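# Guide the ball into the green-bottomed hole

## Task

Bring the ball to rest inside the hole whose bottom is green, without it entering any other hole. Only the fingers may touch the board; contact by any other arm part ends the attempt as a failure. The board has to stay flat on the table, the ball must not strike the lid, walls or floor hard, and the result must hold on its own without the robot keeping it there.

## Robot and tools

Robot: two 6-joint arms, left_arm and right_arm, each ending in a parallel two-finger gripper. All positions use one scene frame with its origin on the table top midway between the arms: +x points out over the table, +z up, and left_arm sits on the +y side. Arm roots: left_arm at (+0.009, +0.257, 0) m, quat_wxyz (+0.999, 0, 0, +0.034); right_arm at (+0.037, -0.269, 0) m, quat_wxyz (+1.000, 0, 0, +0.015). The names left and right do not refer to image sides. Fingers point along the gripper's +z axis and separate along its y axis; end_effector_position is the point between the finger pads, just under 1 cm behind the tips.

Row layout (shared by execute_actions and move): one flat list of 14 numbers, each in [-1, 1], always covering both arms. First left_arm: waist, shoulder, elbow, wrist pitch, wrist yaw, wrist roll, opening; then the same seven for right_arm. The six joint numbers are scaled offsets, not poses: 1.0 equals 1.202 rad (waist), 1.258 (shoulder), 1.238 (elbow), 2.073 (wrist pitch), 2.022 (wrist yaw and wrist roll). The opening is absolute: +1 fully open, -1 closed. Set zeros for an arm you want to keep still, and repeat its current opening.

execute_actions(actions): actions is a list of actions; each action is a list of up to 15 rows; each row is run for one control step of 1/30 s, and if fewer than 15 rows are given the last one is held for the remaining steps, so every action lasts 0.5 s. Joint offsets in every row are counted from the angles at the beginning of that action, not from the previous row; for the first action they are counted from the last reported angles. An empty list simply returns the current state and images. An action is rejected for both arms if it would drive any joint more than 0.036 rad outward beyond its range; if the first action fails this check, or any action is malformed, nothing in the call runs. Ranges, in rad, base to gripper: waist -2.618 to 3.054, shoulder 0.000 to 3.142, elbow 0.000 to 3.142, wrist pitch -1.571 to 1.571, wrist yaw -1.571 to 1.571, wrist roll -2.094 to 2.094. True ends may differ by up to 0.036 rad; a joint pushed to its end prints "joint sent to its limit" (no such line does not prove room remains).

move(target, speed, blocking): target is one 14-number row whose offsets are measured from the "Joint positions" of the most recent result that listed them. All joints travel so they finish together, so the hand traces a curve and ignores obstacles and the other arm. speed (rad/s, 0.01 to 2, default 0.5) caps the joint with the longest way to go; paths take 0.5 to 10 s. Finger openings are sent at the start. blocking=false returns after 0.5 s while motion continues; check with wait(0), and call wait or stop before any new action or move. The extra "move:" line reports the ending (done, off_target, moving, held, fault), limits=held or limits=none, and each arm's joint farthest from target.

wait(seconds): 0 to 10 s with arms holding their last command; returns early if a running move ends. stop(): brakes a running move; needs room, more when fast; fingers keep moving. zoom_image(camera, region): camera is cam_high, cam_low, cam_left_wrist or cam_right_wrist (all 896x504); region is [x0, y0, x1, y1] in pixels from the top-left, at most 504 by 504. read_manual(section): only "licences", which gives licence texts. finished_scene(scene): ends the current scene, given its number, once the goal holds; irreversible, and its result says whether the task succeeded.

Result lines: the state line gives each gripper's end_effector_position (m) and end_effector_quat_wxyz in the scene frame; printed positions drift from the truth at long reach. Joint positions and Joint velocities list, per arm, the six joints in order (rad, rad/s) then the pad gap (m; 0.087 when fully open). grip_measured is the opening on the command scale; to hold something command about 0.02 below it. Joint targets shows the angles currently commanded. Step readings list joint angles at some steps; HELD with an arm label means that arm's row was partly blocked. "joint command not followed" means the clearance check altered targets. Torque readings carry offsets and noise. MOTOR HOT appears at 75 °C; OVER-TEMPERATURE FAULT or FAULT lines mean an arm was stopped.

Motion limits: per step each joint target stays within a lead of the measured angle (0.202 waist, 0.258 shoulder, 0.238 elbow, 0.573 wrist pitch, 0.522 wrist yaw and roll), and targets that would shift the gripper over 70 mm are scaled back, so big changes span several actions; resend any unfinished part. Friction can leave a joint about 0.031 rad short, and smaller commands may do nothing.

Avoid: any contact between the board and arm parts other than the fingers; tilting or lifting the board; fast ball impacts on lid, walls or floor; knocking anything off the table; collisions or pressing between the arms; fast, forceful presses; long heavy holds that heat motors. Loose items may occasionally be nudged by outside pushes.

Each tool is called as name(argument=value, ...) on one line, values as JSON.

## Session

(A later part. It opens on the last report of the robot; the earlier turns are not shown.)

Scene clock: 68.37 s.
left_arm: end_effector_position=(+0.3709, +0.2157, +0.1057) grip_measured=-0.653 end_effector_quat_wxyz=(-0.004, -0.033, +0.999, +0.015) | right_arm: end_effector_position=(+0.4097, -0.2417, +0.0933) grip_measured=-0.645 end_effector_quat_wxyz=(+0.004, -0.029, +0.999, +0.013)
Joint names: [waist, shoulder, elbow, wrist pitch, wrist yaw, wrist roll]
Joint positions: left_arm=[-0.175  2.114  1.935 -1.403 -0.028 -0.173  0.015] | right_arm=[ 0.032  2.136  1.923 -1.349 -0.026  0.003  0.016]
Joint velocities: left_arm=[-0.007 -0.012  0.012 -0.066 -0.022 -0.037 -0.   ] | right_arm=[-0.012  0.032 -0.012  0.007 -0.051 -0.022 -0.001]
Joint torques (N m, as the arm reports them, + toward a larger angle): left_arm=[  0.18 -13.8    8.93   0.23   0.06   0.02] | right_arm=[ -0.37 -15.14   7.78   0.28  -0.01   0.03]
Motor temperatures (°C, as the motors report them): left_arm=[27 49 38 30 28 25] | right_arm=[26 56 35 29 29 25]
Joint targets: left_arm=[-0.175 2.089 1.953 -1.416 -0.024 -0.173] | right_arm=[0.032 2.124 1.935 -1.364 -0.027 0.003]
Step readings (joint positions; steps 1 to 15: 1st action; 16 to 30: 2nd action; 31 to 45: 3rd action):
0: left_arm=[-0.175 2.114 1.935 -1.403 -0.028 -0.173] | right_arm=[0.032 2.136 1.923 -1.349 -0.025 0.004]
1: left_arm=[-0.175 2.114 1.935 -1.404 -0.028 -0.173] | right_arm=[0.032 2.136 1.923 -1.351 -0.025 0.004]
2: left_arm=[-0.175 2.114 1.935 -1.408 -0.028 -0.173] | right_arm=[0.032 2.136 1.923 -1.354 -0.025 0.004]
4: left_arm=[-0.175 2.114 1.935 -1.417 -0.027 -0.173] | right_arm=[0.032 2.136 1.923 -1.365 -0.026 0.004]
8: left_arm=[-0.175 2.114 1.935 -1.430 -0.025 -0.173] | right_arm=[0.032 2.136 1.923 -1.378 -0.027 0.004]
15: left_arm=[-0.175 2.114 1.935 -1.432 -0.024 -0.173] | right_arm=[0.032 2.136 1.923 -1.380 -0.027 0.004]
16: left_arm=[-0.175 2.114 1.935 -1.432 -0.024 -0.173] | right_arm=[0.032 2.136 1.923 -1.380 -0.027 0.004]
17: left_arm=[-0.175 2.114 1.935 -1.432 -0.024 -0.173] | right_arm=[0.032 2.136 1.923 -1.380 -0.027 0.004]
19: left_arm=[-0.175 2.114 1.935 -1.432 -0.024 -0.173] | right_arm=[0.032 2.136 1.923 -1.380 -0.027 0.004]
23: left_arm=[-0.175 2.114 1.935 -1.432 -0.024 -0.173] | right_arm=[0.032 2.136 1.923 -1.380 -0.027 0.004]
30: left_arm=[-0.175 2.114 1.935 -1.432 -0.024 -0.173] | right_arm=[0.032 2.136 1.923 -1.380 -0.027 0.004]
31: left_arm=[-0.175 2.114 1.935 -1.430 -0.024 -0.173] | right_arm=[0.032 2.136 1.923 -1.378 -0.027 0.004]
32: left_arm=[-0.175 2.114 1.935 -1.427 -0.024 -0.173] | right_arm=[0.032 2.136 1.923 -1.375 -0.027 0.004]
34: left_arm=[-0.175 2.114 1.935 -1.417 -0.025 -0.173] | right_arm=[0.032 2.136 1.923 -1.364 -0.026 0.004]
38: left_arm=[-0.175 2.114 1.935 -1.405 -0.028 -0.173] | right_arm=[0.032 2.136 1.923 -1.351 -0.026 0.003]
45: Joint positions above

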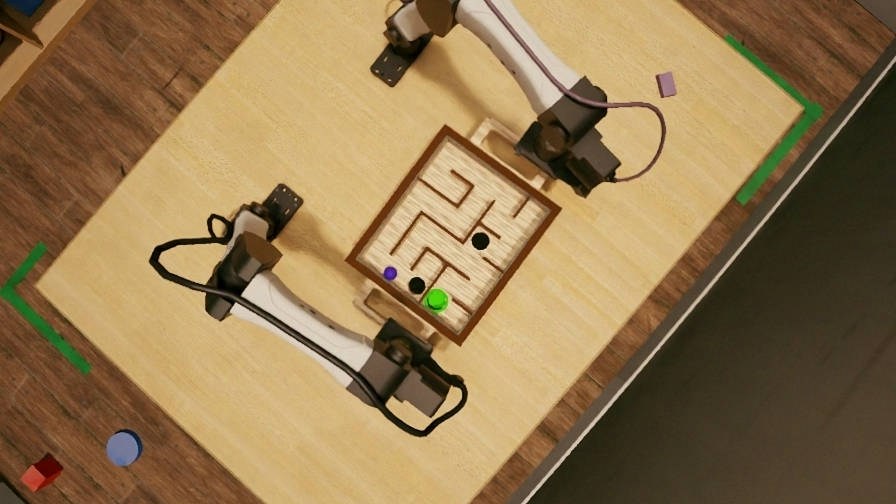

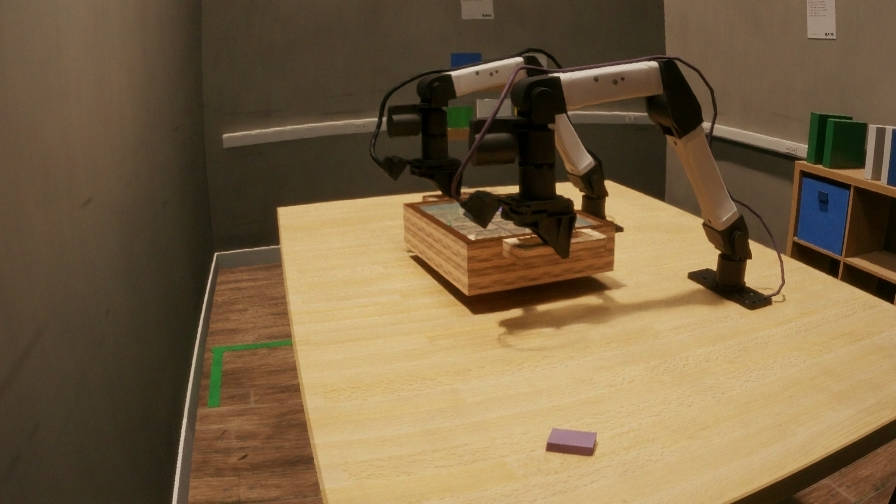

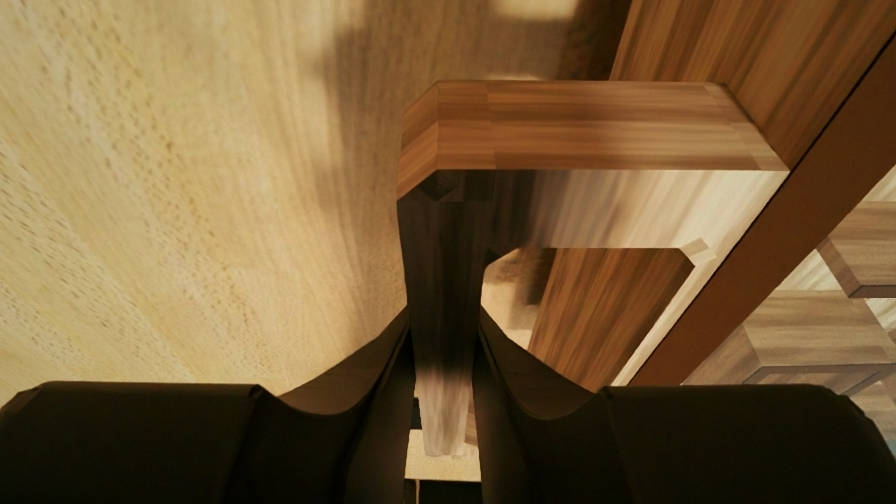

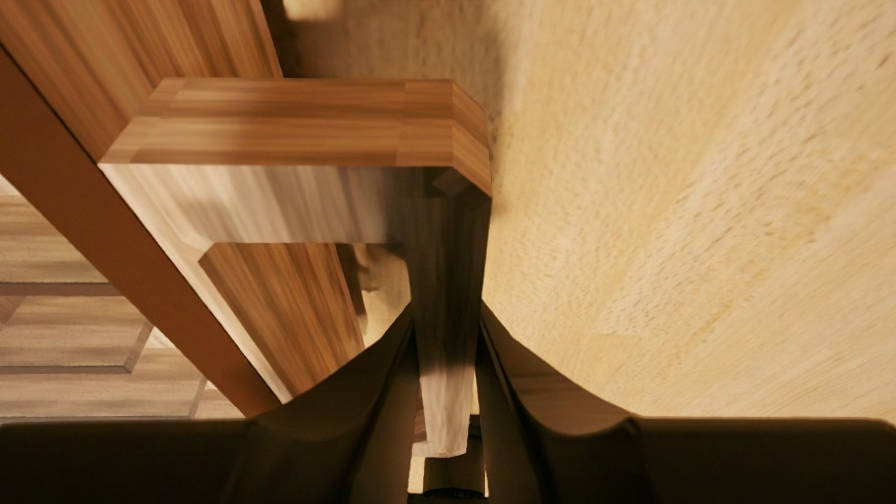

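execute_actions(actions=[[[0,-0.02,0.015,-0.013,0.004,0,-0.75,0,-0.015,0.026,-0.024,0.004,0,-0.75],[0,-0.02,0.015,-0.013,0.006,0,-0.75,0,-0.015,0.033,-0.028,0.006,0,-0.75],[0,-0.02,0.015,-0.013,0.009,0,-0.75,0,-0.015,0.040,-0.033,0.009,0,-0.75],[0,-0.02,0.015,-0.013,0.011,0,-0.75,0,-0.015,0.047,-0.037,0.011,0,-0.75],[0,-0.02,0.015,-0.013,0.013,0,-0.75,0,-0.015,0.054,-0.041,0.013,0,-0.75],[0,-0.02,0.015,-0.013,0.016,0,-0.75,0,-0.015,0.061,-0.046,0.016,0,-0.75],[0,-0.02,0.015,-0.013,0.018,0,-0.75,0,-0.015,0.068,-0.050,0.018,0,-0.75],[0,-0.02,0.015,-0.013,0.020,0,-0.75,0,-0.015,0.075,-0.054,0.020,0,-0.75],[0,-0.02,0.015,-0.013,0.022,0,-0.75,0,-0.015,0.082,-0.059,0.022,0,-0.75],[0,-0.02,0.015,-0.013,0.025,0,-0.75,0,-0.015,0.089,-0.063,0.025,0,-0.75],[0,-0.02,0.015,-0.013,0.027,0,-0.75,0,-0.015,0.097,-0.063,0.027,0,-0.75]]])

wait(seconds=2.5)

Scene clock: 79.13 s.
left_arm: end_effector_position=(+0.3701, +0.2079, +0.1060) grip_measured=-0.654 end_effector_quat_wxyz=(-0.007, -0.033, +0.999, -0.007) | right_arm: end_effector_position=(+0.4096, -0.2496, +0.1148) grip_measured=-0.645 end_effector_quat_wxyz=(+0.006, -0.029, +1.000, -0.009)
Joint names: [waist, shoulder, elbow, wrist pitch, wrist yaw, wrist roll]
Joint positions: left_arm=[-0.175  2.114  1.935 -1.403  0.016 -0.173  0.015] | right_arm=[ 0.032  2.136  2.009 -1.431  0.019  0.003  0.016]
Joint velocities: left_arm=[-0.022  0.007 -0.002 -0.022 -0.007  0.037 -0.001] | right_arm=[ 0.002 -0.012  0.022 -0.066 -0.007  0.007 -0.001]
Joint torques (N m, as the arm reports them, + toward a larger angle): left_arm=[  0.21 -13.82   8.81   0.08   0.11   0.  ] | right_arm=[ -0.09 -15.71   9.61   0.09  -0.03   0.02]
Motor temperatures (°C, as the motors report them): left_arm=[27 50 39 30 28 25] | right_arm=[26 58 36 29 29 25]
Joint targets: left_arm=[-0.175 2.089 1.953 -1.430 0.027 -0.173] | right_arm=[0.032 2.117 2.043 -1.479 0.029 0.003]
Step readings (joint positions):
0: left_arm=[-0.175 2.114 1.935 -1.403 -0.028 -0.173] | right_arm=[0.032 2.136 1.923 -1.349 -0.026 0.003]
1: left_arm=[-0.175 2.114 1.935 -1.403 -0.028 -0.173] | right_arm=[0.032 2.136 1.923 -1.349 -0.025 0.003]
2: left_arm=[-0.175 2.114 1.935 -1.403 -0.028 -0.173] | right_arm=[0.032 2.136 1.923 -1.351 -0.025 0.003]
4: left_arm=[-0.175 2.114 1.935 -1.403 -0.026 -0.173] | right_arm=[0.032 2.136 1.930 -1.360 -0.022 0.003]
8: left_arm=[-0.175 2.114 1.935 -1.403 -0.009 -0.173] | right_arm=[0.032 2.136 1.965 -1.388 -0.006 0.003]
15: Joint positions above

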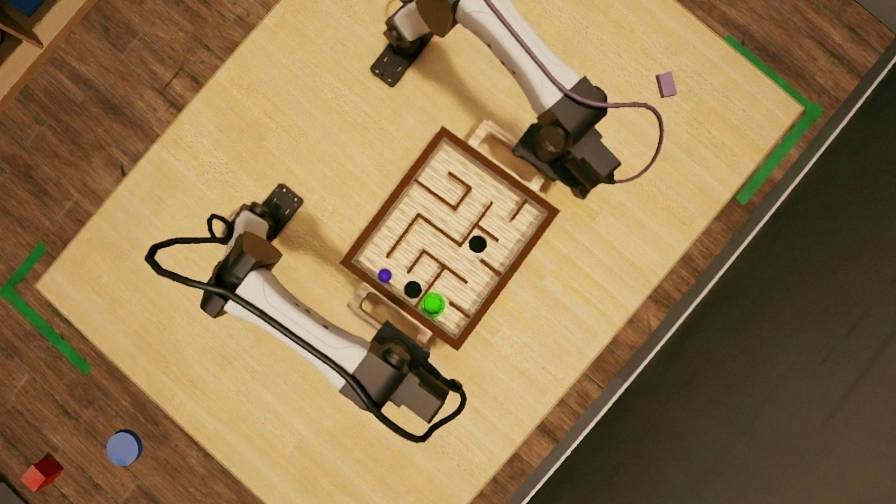

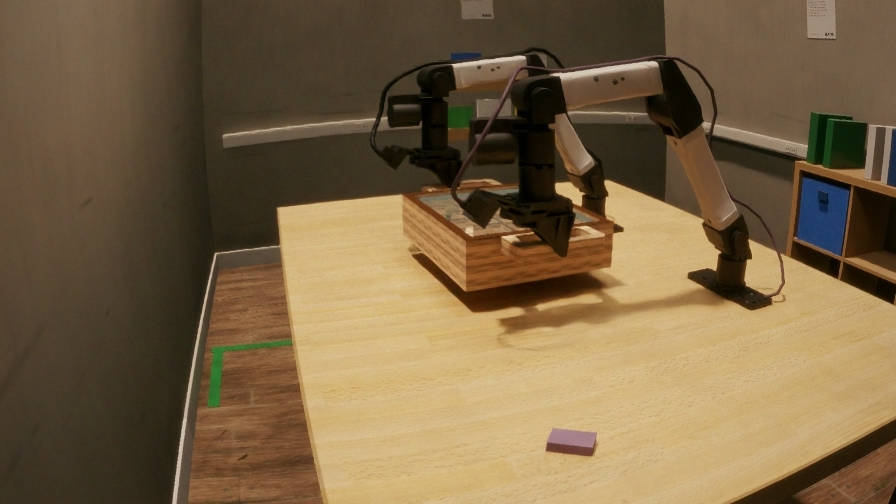

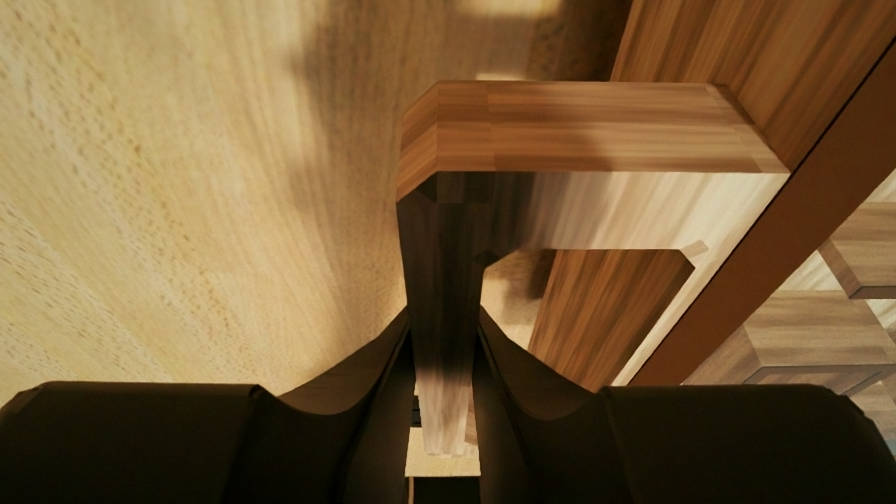

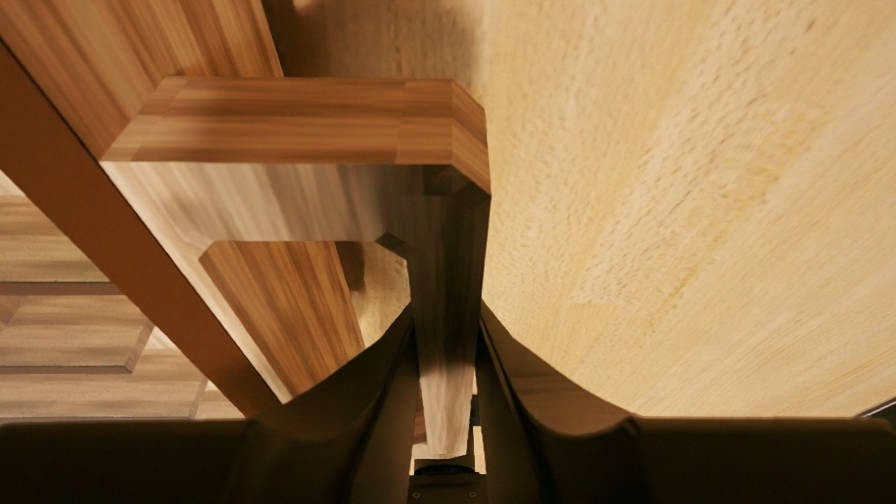

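Scene clock: 81.63 s.
left_arm: end_effector_position=(+0.3701, +0.2077, +0.1060) grip_measured=-0.654 end_effector_quat_wxyz=(-0.007, -0.032, +0.999, -0.008) | right_arm: end_effector_position=(+0.4087, -0.2497, +0.1151) grip_measured=-0.645 end_effector_quat_wxyz=(+0.005, -0.029, +1.000, -0.010)
Joint names: [waist, shoulder, elbow, wrist pitch, wrist yaw, wrist roll]
Joint positions: left_arm=[-0.175  2.114  1.935 -1.403  0.017 -0.173  0.015] | right_arm=[ 0.032  2.136  2.009 -1.435  0.02   0.003  0.016]
Joint velocities: left_arm=[ 0.002  0.002 -0.007 -0.007  0.007  0.022 -0.   ] | right_arm=[-0.007  0.012 -0.017  0.022 -0.007  0.051  0.   ]
Joint torques (N m, as the arm reports them, + toward a larger angle): left_arm=[  0.19 -13.77   8.94   0.09   0.15   0.02] | right_arm=[ -0.31 -15.66   9.37   0.06   0.13  -0.01]
Motor temperatures (°C, as the motors report them): left_arm=[27 51 39 30 28 25] | right_arm=[26 59 36 29 29 25]
Joint targets: left_arm=[-0.175 2.089 1.953 -1.430 0.026 -0.173] | right_arm=[0.032 2.117 2.043 -1.479 0.029 0.003]
wait: 2.50 s; at rest by 0.23 s

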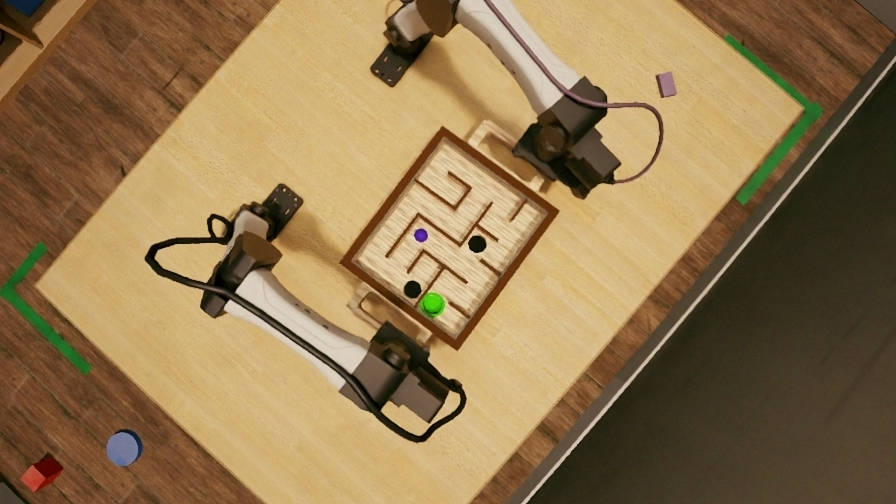

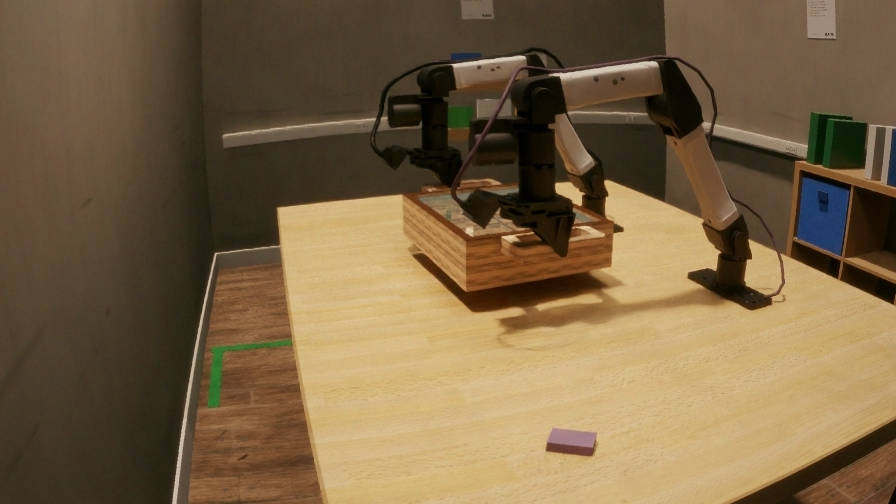

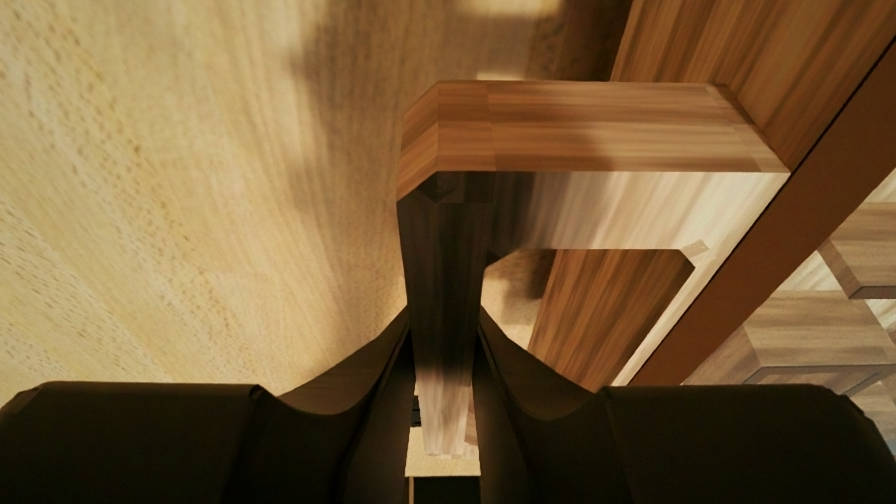

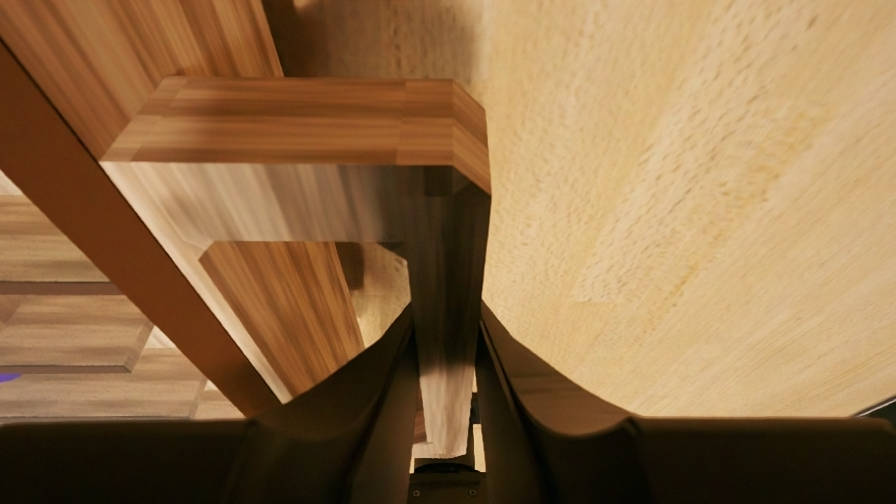

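Slightly gentler pulse.

execute_actions(actions=[[[0,-0.02,0.015,-0.034,0,0,-0.75,0,-0.01,0.01,-0.034,0,0,-0.75]],[[0,-0.02,0.015,-0.018,0,0,-0.75,0,-0.01,0.01,-0.018,0,0,-0.75]],[[0,-0.02,0.015,0.007,0,0,-0.75,0,-0.01,0.01,0.007,0,0,-0.75]]])

Scene clock: 87.97 s.
left_arm: end_effector_position=(+0.3710, +0.2078, +0.1058) grip_measured=-0.654 end_effector_quat_wxyz=(-0.005, -0.032, +0.999, -0.008) | right_arm: end_effector_position=(+0.4100, -0.2495, +0.1148) grip_measured=-0.645 end_effector_quat_wxyz=(+0.007, -0.029, +1.000, -0.009)
Joint names: [waist, shoulder, elbow, wrist pitch, wrist yaw, wrist roll]
Joint positions: left_arm=[-0.175  2.114  1.935 -1.399  0.016 -0.172  0.015] | right_arm=[ 0.032  2.136  2.009 -1.43   0.019  0.004  0.016]
Joint velocities: left_arm=[-0.012  0.002 -0.007  0.022  0.051  0.022  0.001] | right_arm=[-0.007 -0.007  0.002  0.007  0.051 -0.066 -0.   ]
Joint torques (N m, as the arm reports them, + toward a larger angle): left_arm=[  0.2  -13.79   8.95   0.23   0.09   0.01] | right_arm=[ -0.1  -15.16   8.02   0.38  -0.02   0.03]
Motor temperatures (°C, as the motors report them): left_arm=[27 51 39 29 28 25] | right_arm=[26 60 36 28 29 25]
Joint targets: left_arm=[-0.175 2.089 1.953 -1.412 0.020 -0.173] | right_arm=[0.032 2.124 2.022 -1.444 0.018 0.004]
Step readings (joint positions; steps 1 to 15: 1st action; 16 to 30: 2nd action; 31 to 45: 3rd action):
0: left_arm=[-0.175 2.114 1.935 -1.403 0.017 -0.173] | right_arm=[0.032 2.136 2.009 -1.435 0.020 0.003]
1: left_arm=[-0.175 2.114 1.935 -1.404 0.017 -0.173] | right_arm=[0.032 2.136 2.009 -1.436 0.020 0.003]
2: left_arm=[-0.175 2.114 1.935 -1.408 0.017 -0.173] | right_arm=[0.032 2.136 2.009 -1.439 0.019 0.003]
4: left_arm=[-0.175 2.114 1.935 -1.415 0.018 -0.173] | right_arm=[0.032 2.136 2.009 -1.447 0.018 0.003]
8: left_arm=[-0.175 2.114 1.935 -1.425 0.020 -0.173] | right_arm=[0.032 2.136 2.009 -1.456 0.018 0.004]
15: left_arm=[-0.175 2.114 1.935 -1.427 0.020 -0.173] | right_arm=[0.032 2.136 2.009 -1.458 0.018 0.004]
16: left_arm=[-0.175 2.114 1.935 -1.427 0.020 -0.173] | right_arm=[0.032 2.136 2.009 -1.458 0.018 0.004]
17: left_arm=[-0.175 2.114 1.935 -1.427 0.020 -0.173] | right_arm=[0.032 2.136 2.009 -1.458 0.018 0.004]
19: left_arm=[-0.175 2.114 1.935 -1.427 0.020 -0.173] | right_arm=[0.032 2.136 2.009 -1.458 0.018 0.004]
23: left_arm=[-0.175 2.114 1.935 -1.427 0.020 -0.173] | right_arm=[0.032 2.136 2.009 -1.458 0.018 0.004]
30: left_arm=[-0.175 2.114 1.935 -1.427 0.020 -0.173] | right_arm=[0.032 2.136 2.009 -1.458 0.018 0.004]
31: left_arm=[-0.175 2.114 1.935 -1.425 0.020 -0.173] | right_arm=[0.032 2.136 2.009 -1.456 0.018 0.004]
32: left_arm=[-0.175 2.114 1.935 -1.422 0.020 -0.173] | right_arm=[0.032 2.136 2.009 -1.453 0.018 0.004]
34: left_arm=[-0.175 2.114 1.935 -1.413 0.019 -0.173] | right_arm=[0.032 2.136 2.009 -1.443 0.018 0.004]
38: left_arm=[-0.175 2.114 1.935 -1.401 0.017 -0.172] | right_arm=[0.032 2.136 2.009 -1.432 0.019 0.004]
45: Joint positions above

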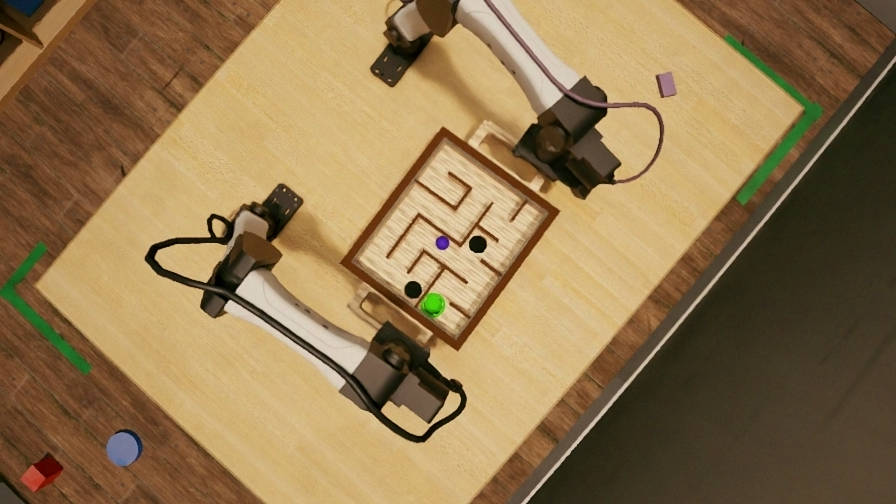

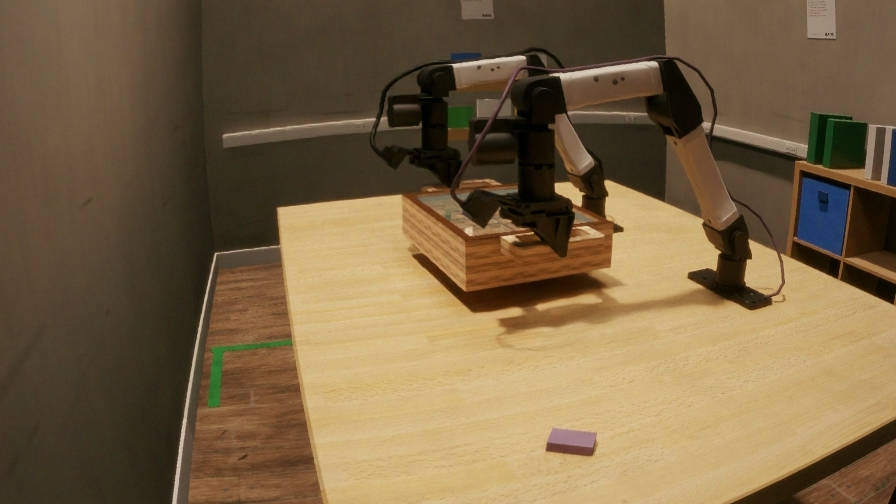

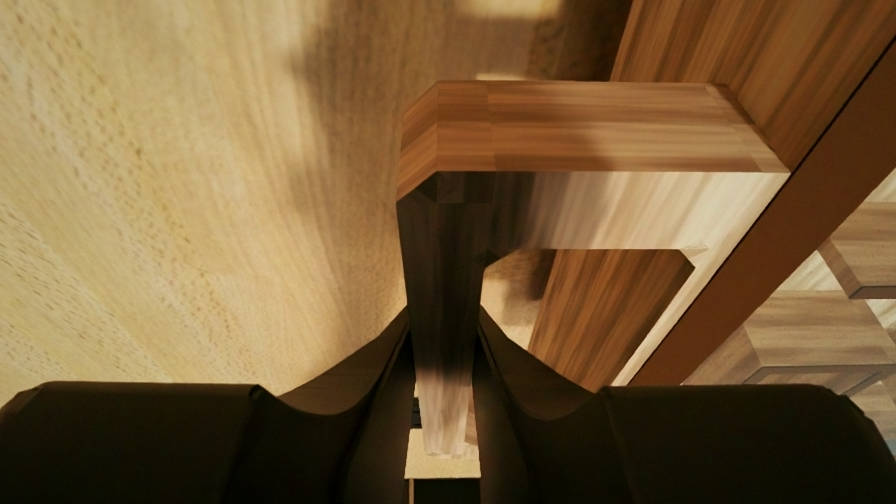

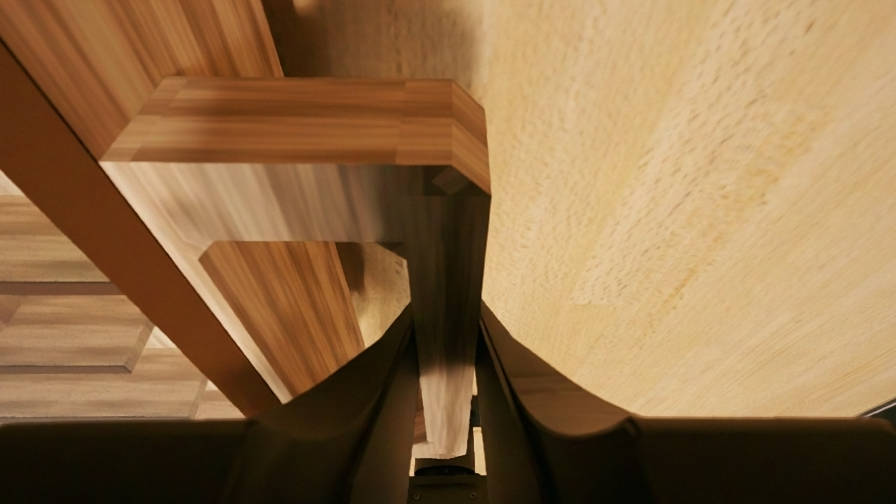

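execute_actions(actions=[[[0,-0.02,0.015,-0.015,-0.004,0,-0.75,0,-0.01,-0.012,-0.004,-0.004,0,-0.75],[0,-0.02,0.015,-0.018,-0.007,0,-0.75,0,-0.01,-0.02,0,-0.007,0,-0.75],[0,-0.02,0.015,-0.02,-0.01,0,-0.75,0,-0.01,-0.028,0.004,-0.01,0,-0.75],[0,-0.02,0.015,-0.022,-0.012,0,-0.75,0,-0.01,-0.036,0.008,-0.012,0,-0.75],[0,-0.02,0.015,-0.024,-0.015,0,-0.75,0,-0.01,-0.044,0.012,-0.015,0,-0.75],[0,-0.02,0.015,-0.027,-0.017,0,-0.75,0,-0.01,-0.052,0.016,-0.017,0,-0.75],[0,-0.02,0.015,-0.03,-0.02,0,-0.75,0,-0.01,-0.06,0.016,-0.02,0,-0.75],[0,-0.02,0.015,-0.033,-0.022,0,-0.75,0,-0.01,-0.068,0.016,-0.022,0,-0.75],[0,-0.02,0.015,-0.036,-0.024,0,-0.75,0,-0.01,-0.076,0.016,-0.024,0,-0.75]]])

wait(seconds=4)

Scene clock: 99.40 s.
left_arm: end_effector_position=(+0.3633, +0.2158, +0.1072) grip_measured=-0.654 end_effector_quat_wxyz=(-0.019, -0.032, +0.999, +0.015) | right_arm: end_effector_position=(+0.4025, -0.2418, +0.0946) grip_measured=-0.645 end_effector_quat_wxyz=(-0.011, -0.029, +0.999, +0.014)
Joint names: [waist, shoulder, elbow, wrist pitch, wrist yaw, wrist roll]
Joint positions: left_arm=[-0.175  2.114  1.935 -1.433 -0.024 -0.173  0.015] | right_arm=[ 0.032  2.136  1.923 -1.378 -0.028  0.004  0.016]
Joint velocities: left_arm=[-0.007 -0.012 -0.002  0.022 -0.051  0.022  0.   ] | right_arm=[-0.002 -0.007  0.017  0.007  0.095 -0.007  0.   ]
Joint torques (N m, as the arm reports them, + toward a larger angle): left_arm=[  0.2  -13.84   8.77  -0.12  -0.07   0.02] | right_arm=[ -0.27 -14.98   6.52   0.24   0.04   0.03]
Motor temperatures (°C, as the motors report them): left_arm=[27 53 40 29 28 25] | right_arm=[26 62 36 28 29 25]
Joint targets: left_arm=[-0.175 2.089 1.953 -1.474 -0.032 -0.173] | right_arm=[0.032 2.124 1.915 -1.397 -0.030 0.004]
Step readings (joint positions):
0: left_arm=[-0.175 2.114 1.935 -1.399 0.016 -0.172] | right_arm=[0.032 2.136 2.009 -1.430 0.019 0.004]
1: left_arm=[-0.175 2.114 1.935 -1.399 0.016 -0.172] | right_arm=[0.032 2.136 2.009 -1.430 0.019 0.004]
2: left_arm=[-0.175 2.114 1.935 -1.399 0.015 -0.172] | right_arm=[0.032 2.136 2.006 -1.427 0.018 0.004]
4: left_arm=[-0.175 2.114 1.935 -1.400 0.010 -0.172] | right_arm=[0.032 2.136 1.994 -1.417 0.013 0.004]
8: left_arm=[-0.175 2.114 1.935 -1.411 -0.010 -0.172] | right_arm=[0.032 2.136 1.952 -1.389 -0.008 0.004]
15: Joint positions above

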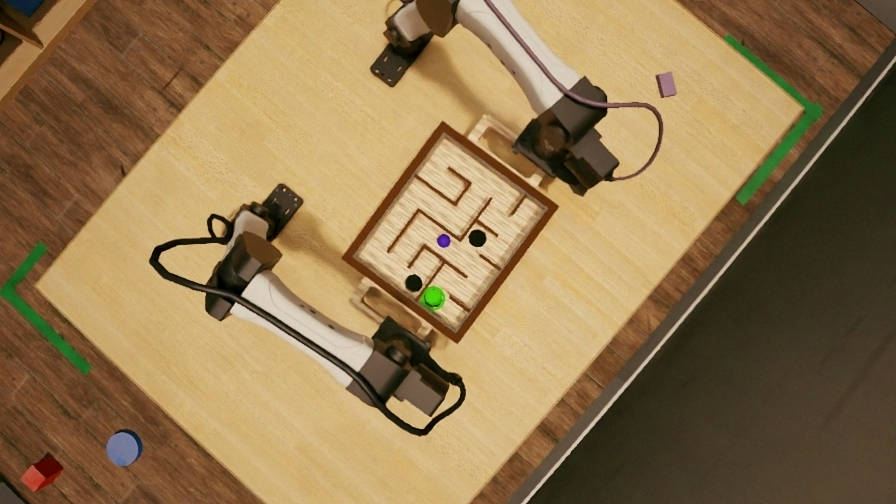

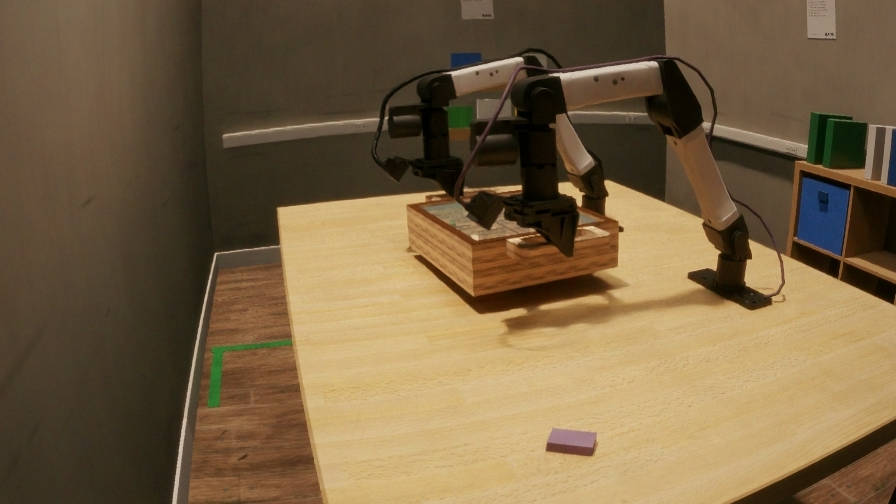

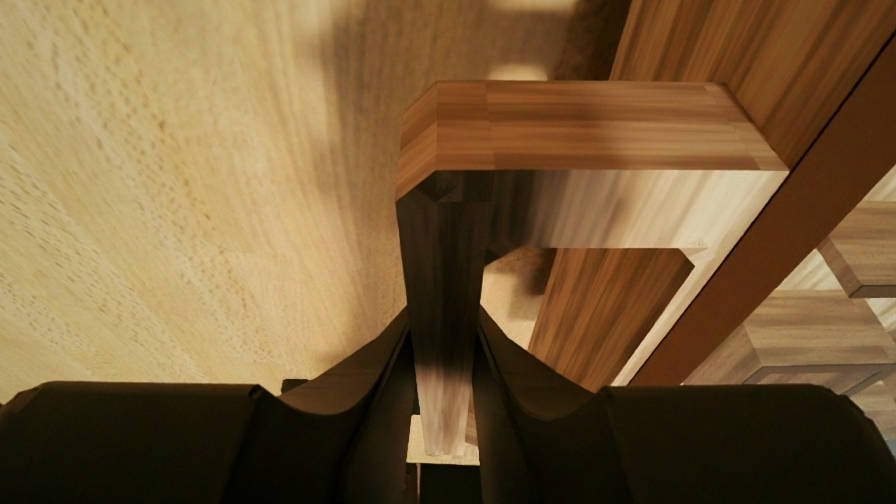

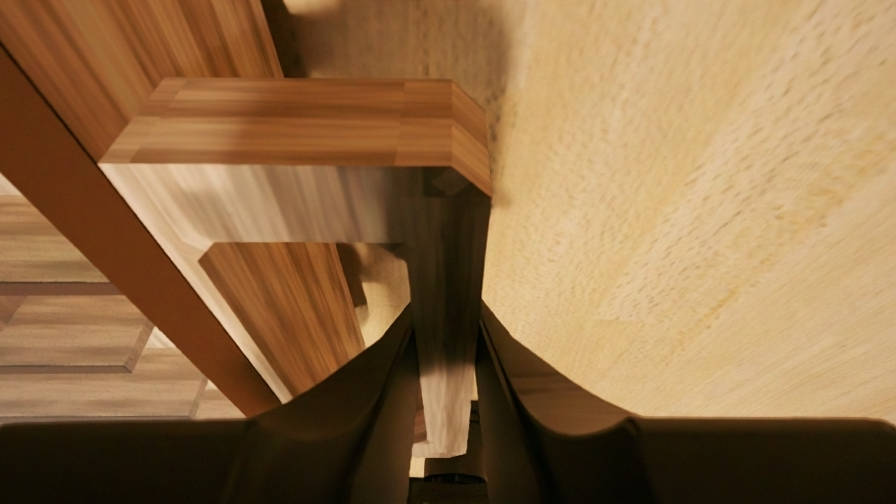

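Scene clock: 103.40 s.
left_arm: end_effector_position=(+0.3633, +0.2158, +0.1072) grip_measured=-0.654 end_effector_quat_wxyz=(-0.019, -0.032, +0.999, +0.015) | right_arm: end_effector_position=(+0.4027, -0.2418, +0.0945) grip_measured=-0.645 end_effector_quat_wxyz=(-0.010, -0.029, +0.999, +0.014)
Joint names: [waist, shoulder, elbow, wrist pitch, wrist yaw, wrist roll]
Joint positions: left_arm=[-0.175  2.114  1.935 -1.433 -0.024 -0.173  0.015] | right_arm=[ 0.032  2.136  1.923 -1.377 -0.028  0.004  0.016]
Joint velocities: left_arm=[-0.012 -0.002  0.022 -0.066 -0.022 -0.051  0.001] | right_arm=[-0.007 -0.002 -0.002  0.037  0.022 -0.022 -0.   ]
Joint torques (N m, as the arm reports them, + toward a larger angle): left_arm=[  0.19 -13.73   8.88  -0.12  -0.07   0.02] | right_arm=[ -0.25 -15.     6.37   0.21  -0.04   0.02]
Motor temperatures (°C, as the motors report them): left_arm=[27 53 40 29 28 25] | right_arm=[26 62 36 28 29 25]
Joint targets: left_arm=[-0.175 2.089 1.953 -1.474 -0.032 -0.173] | right_arm=[0.032 2.124 1.915 -1.397 -0.030 0.004]
wait: 4.00 s; at rest by 0.17 s

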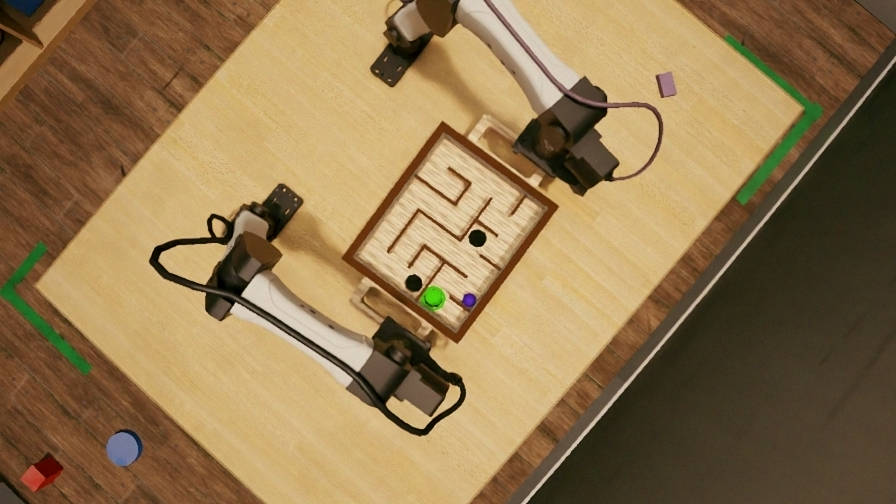

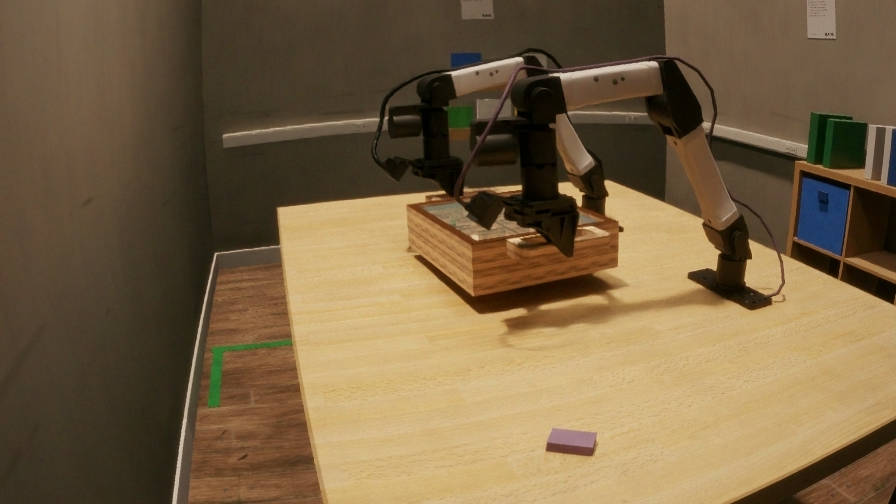

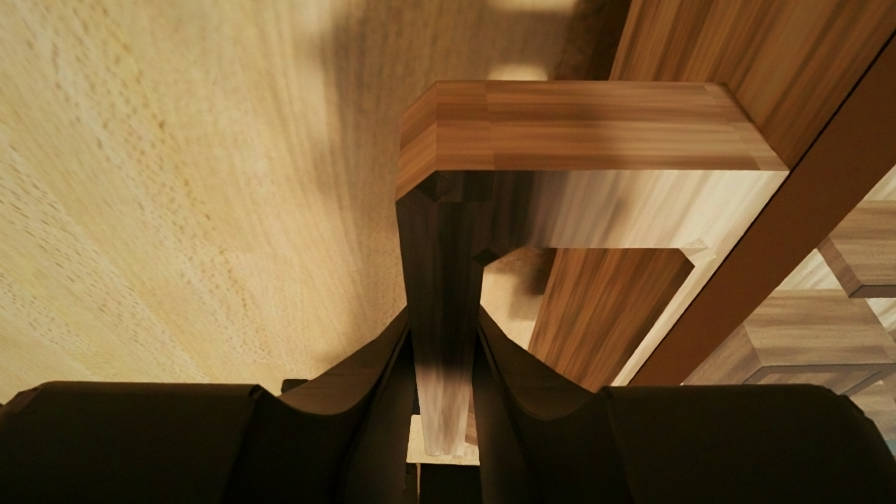

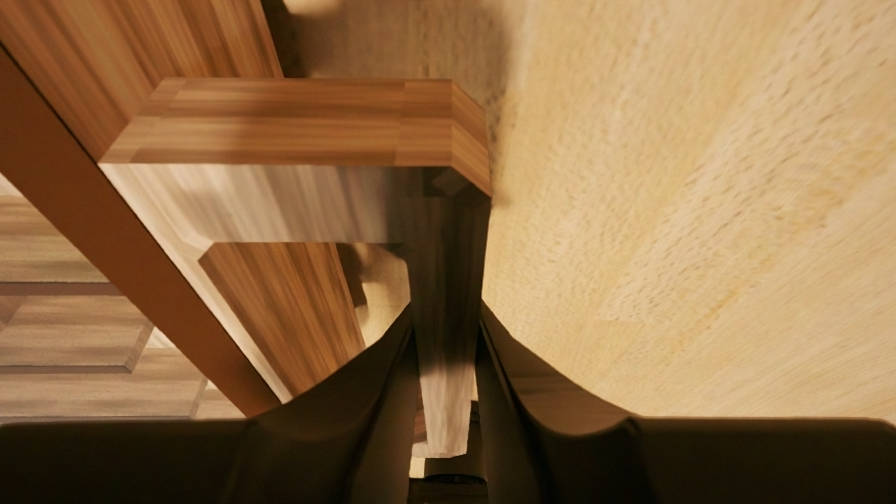

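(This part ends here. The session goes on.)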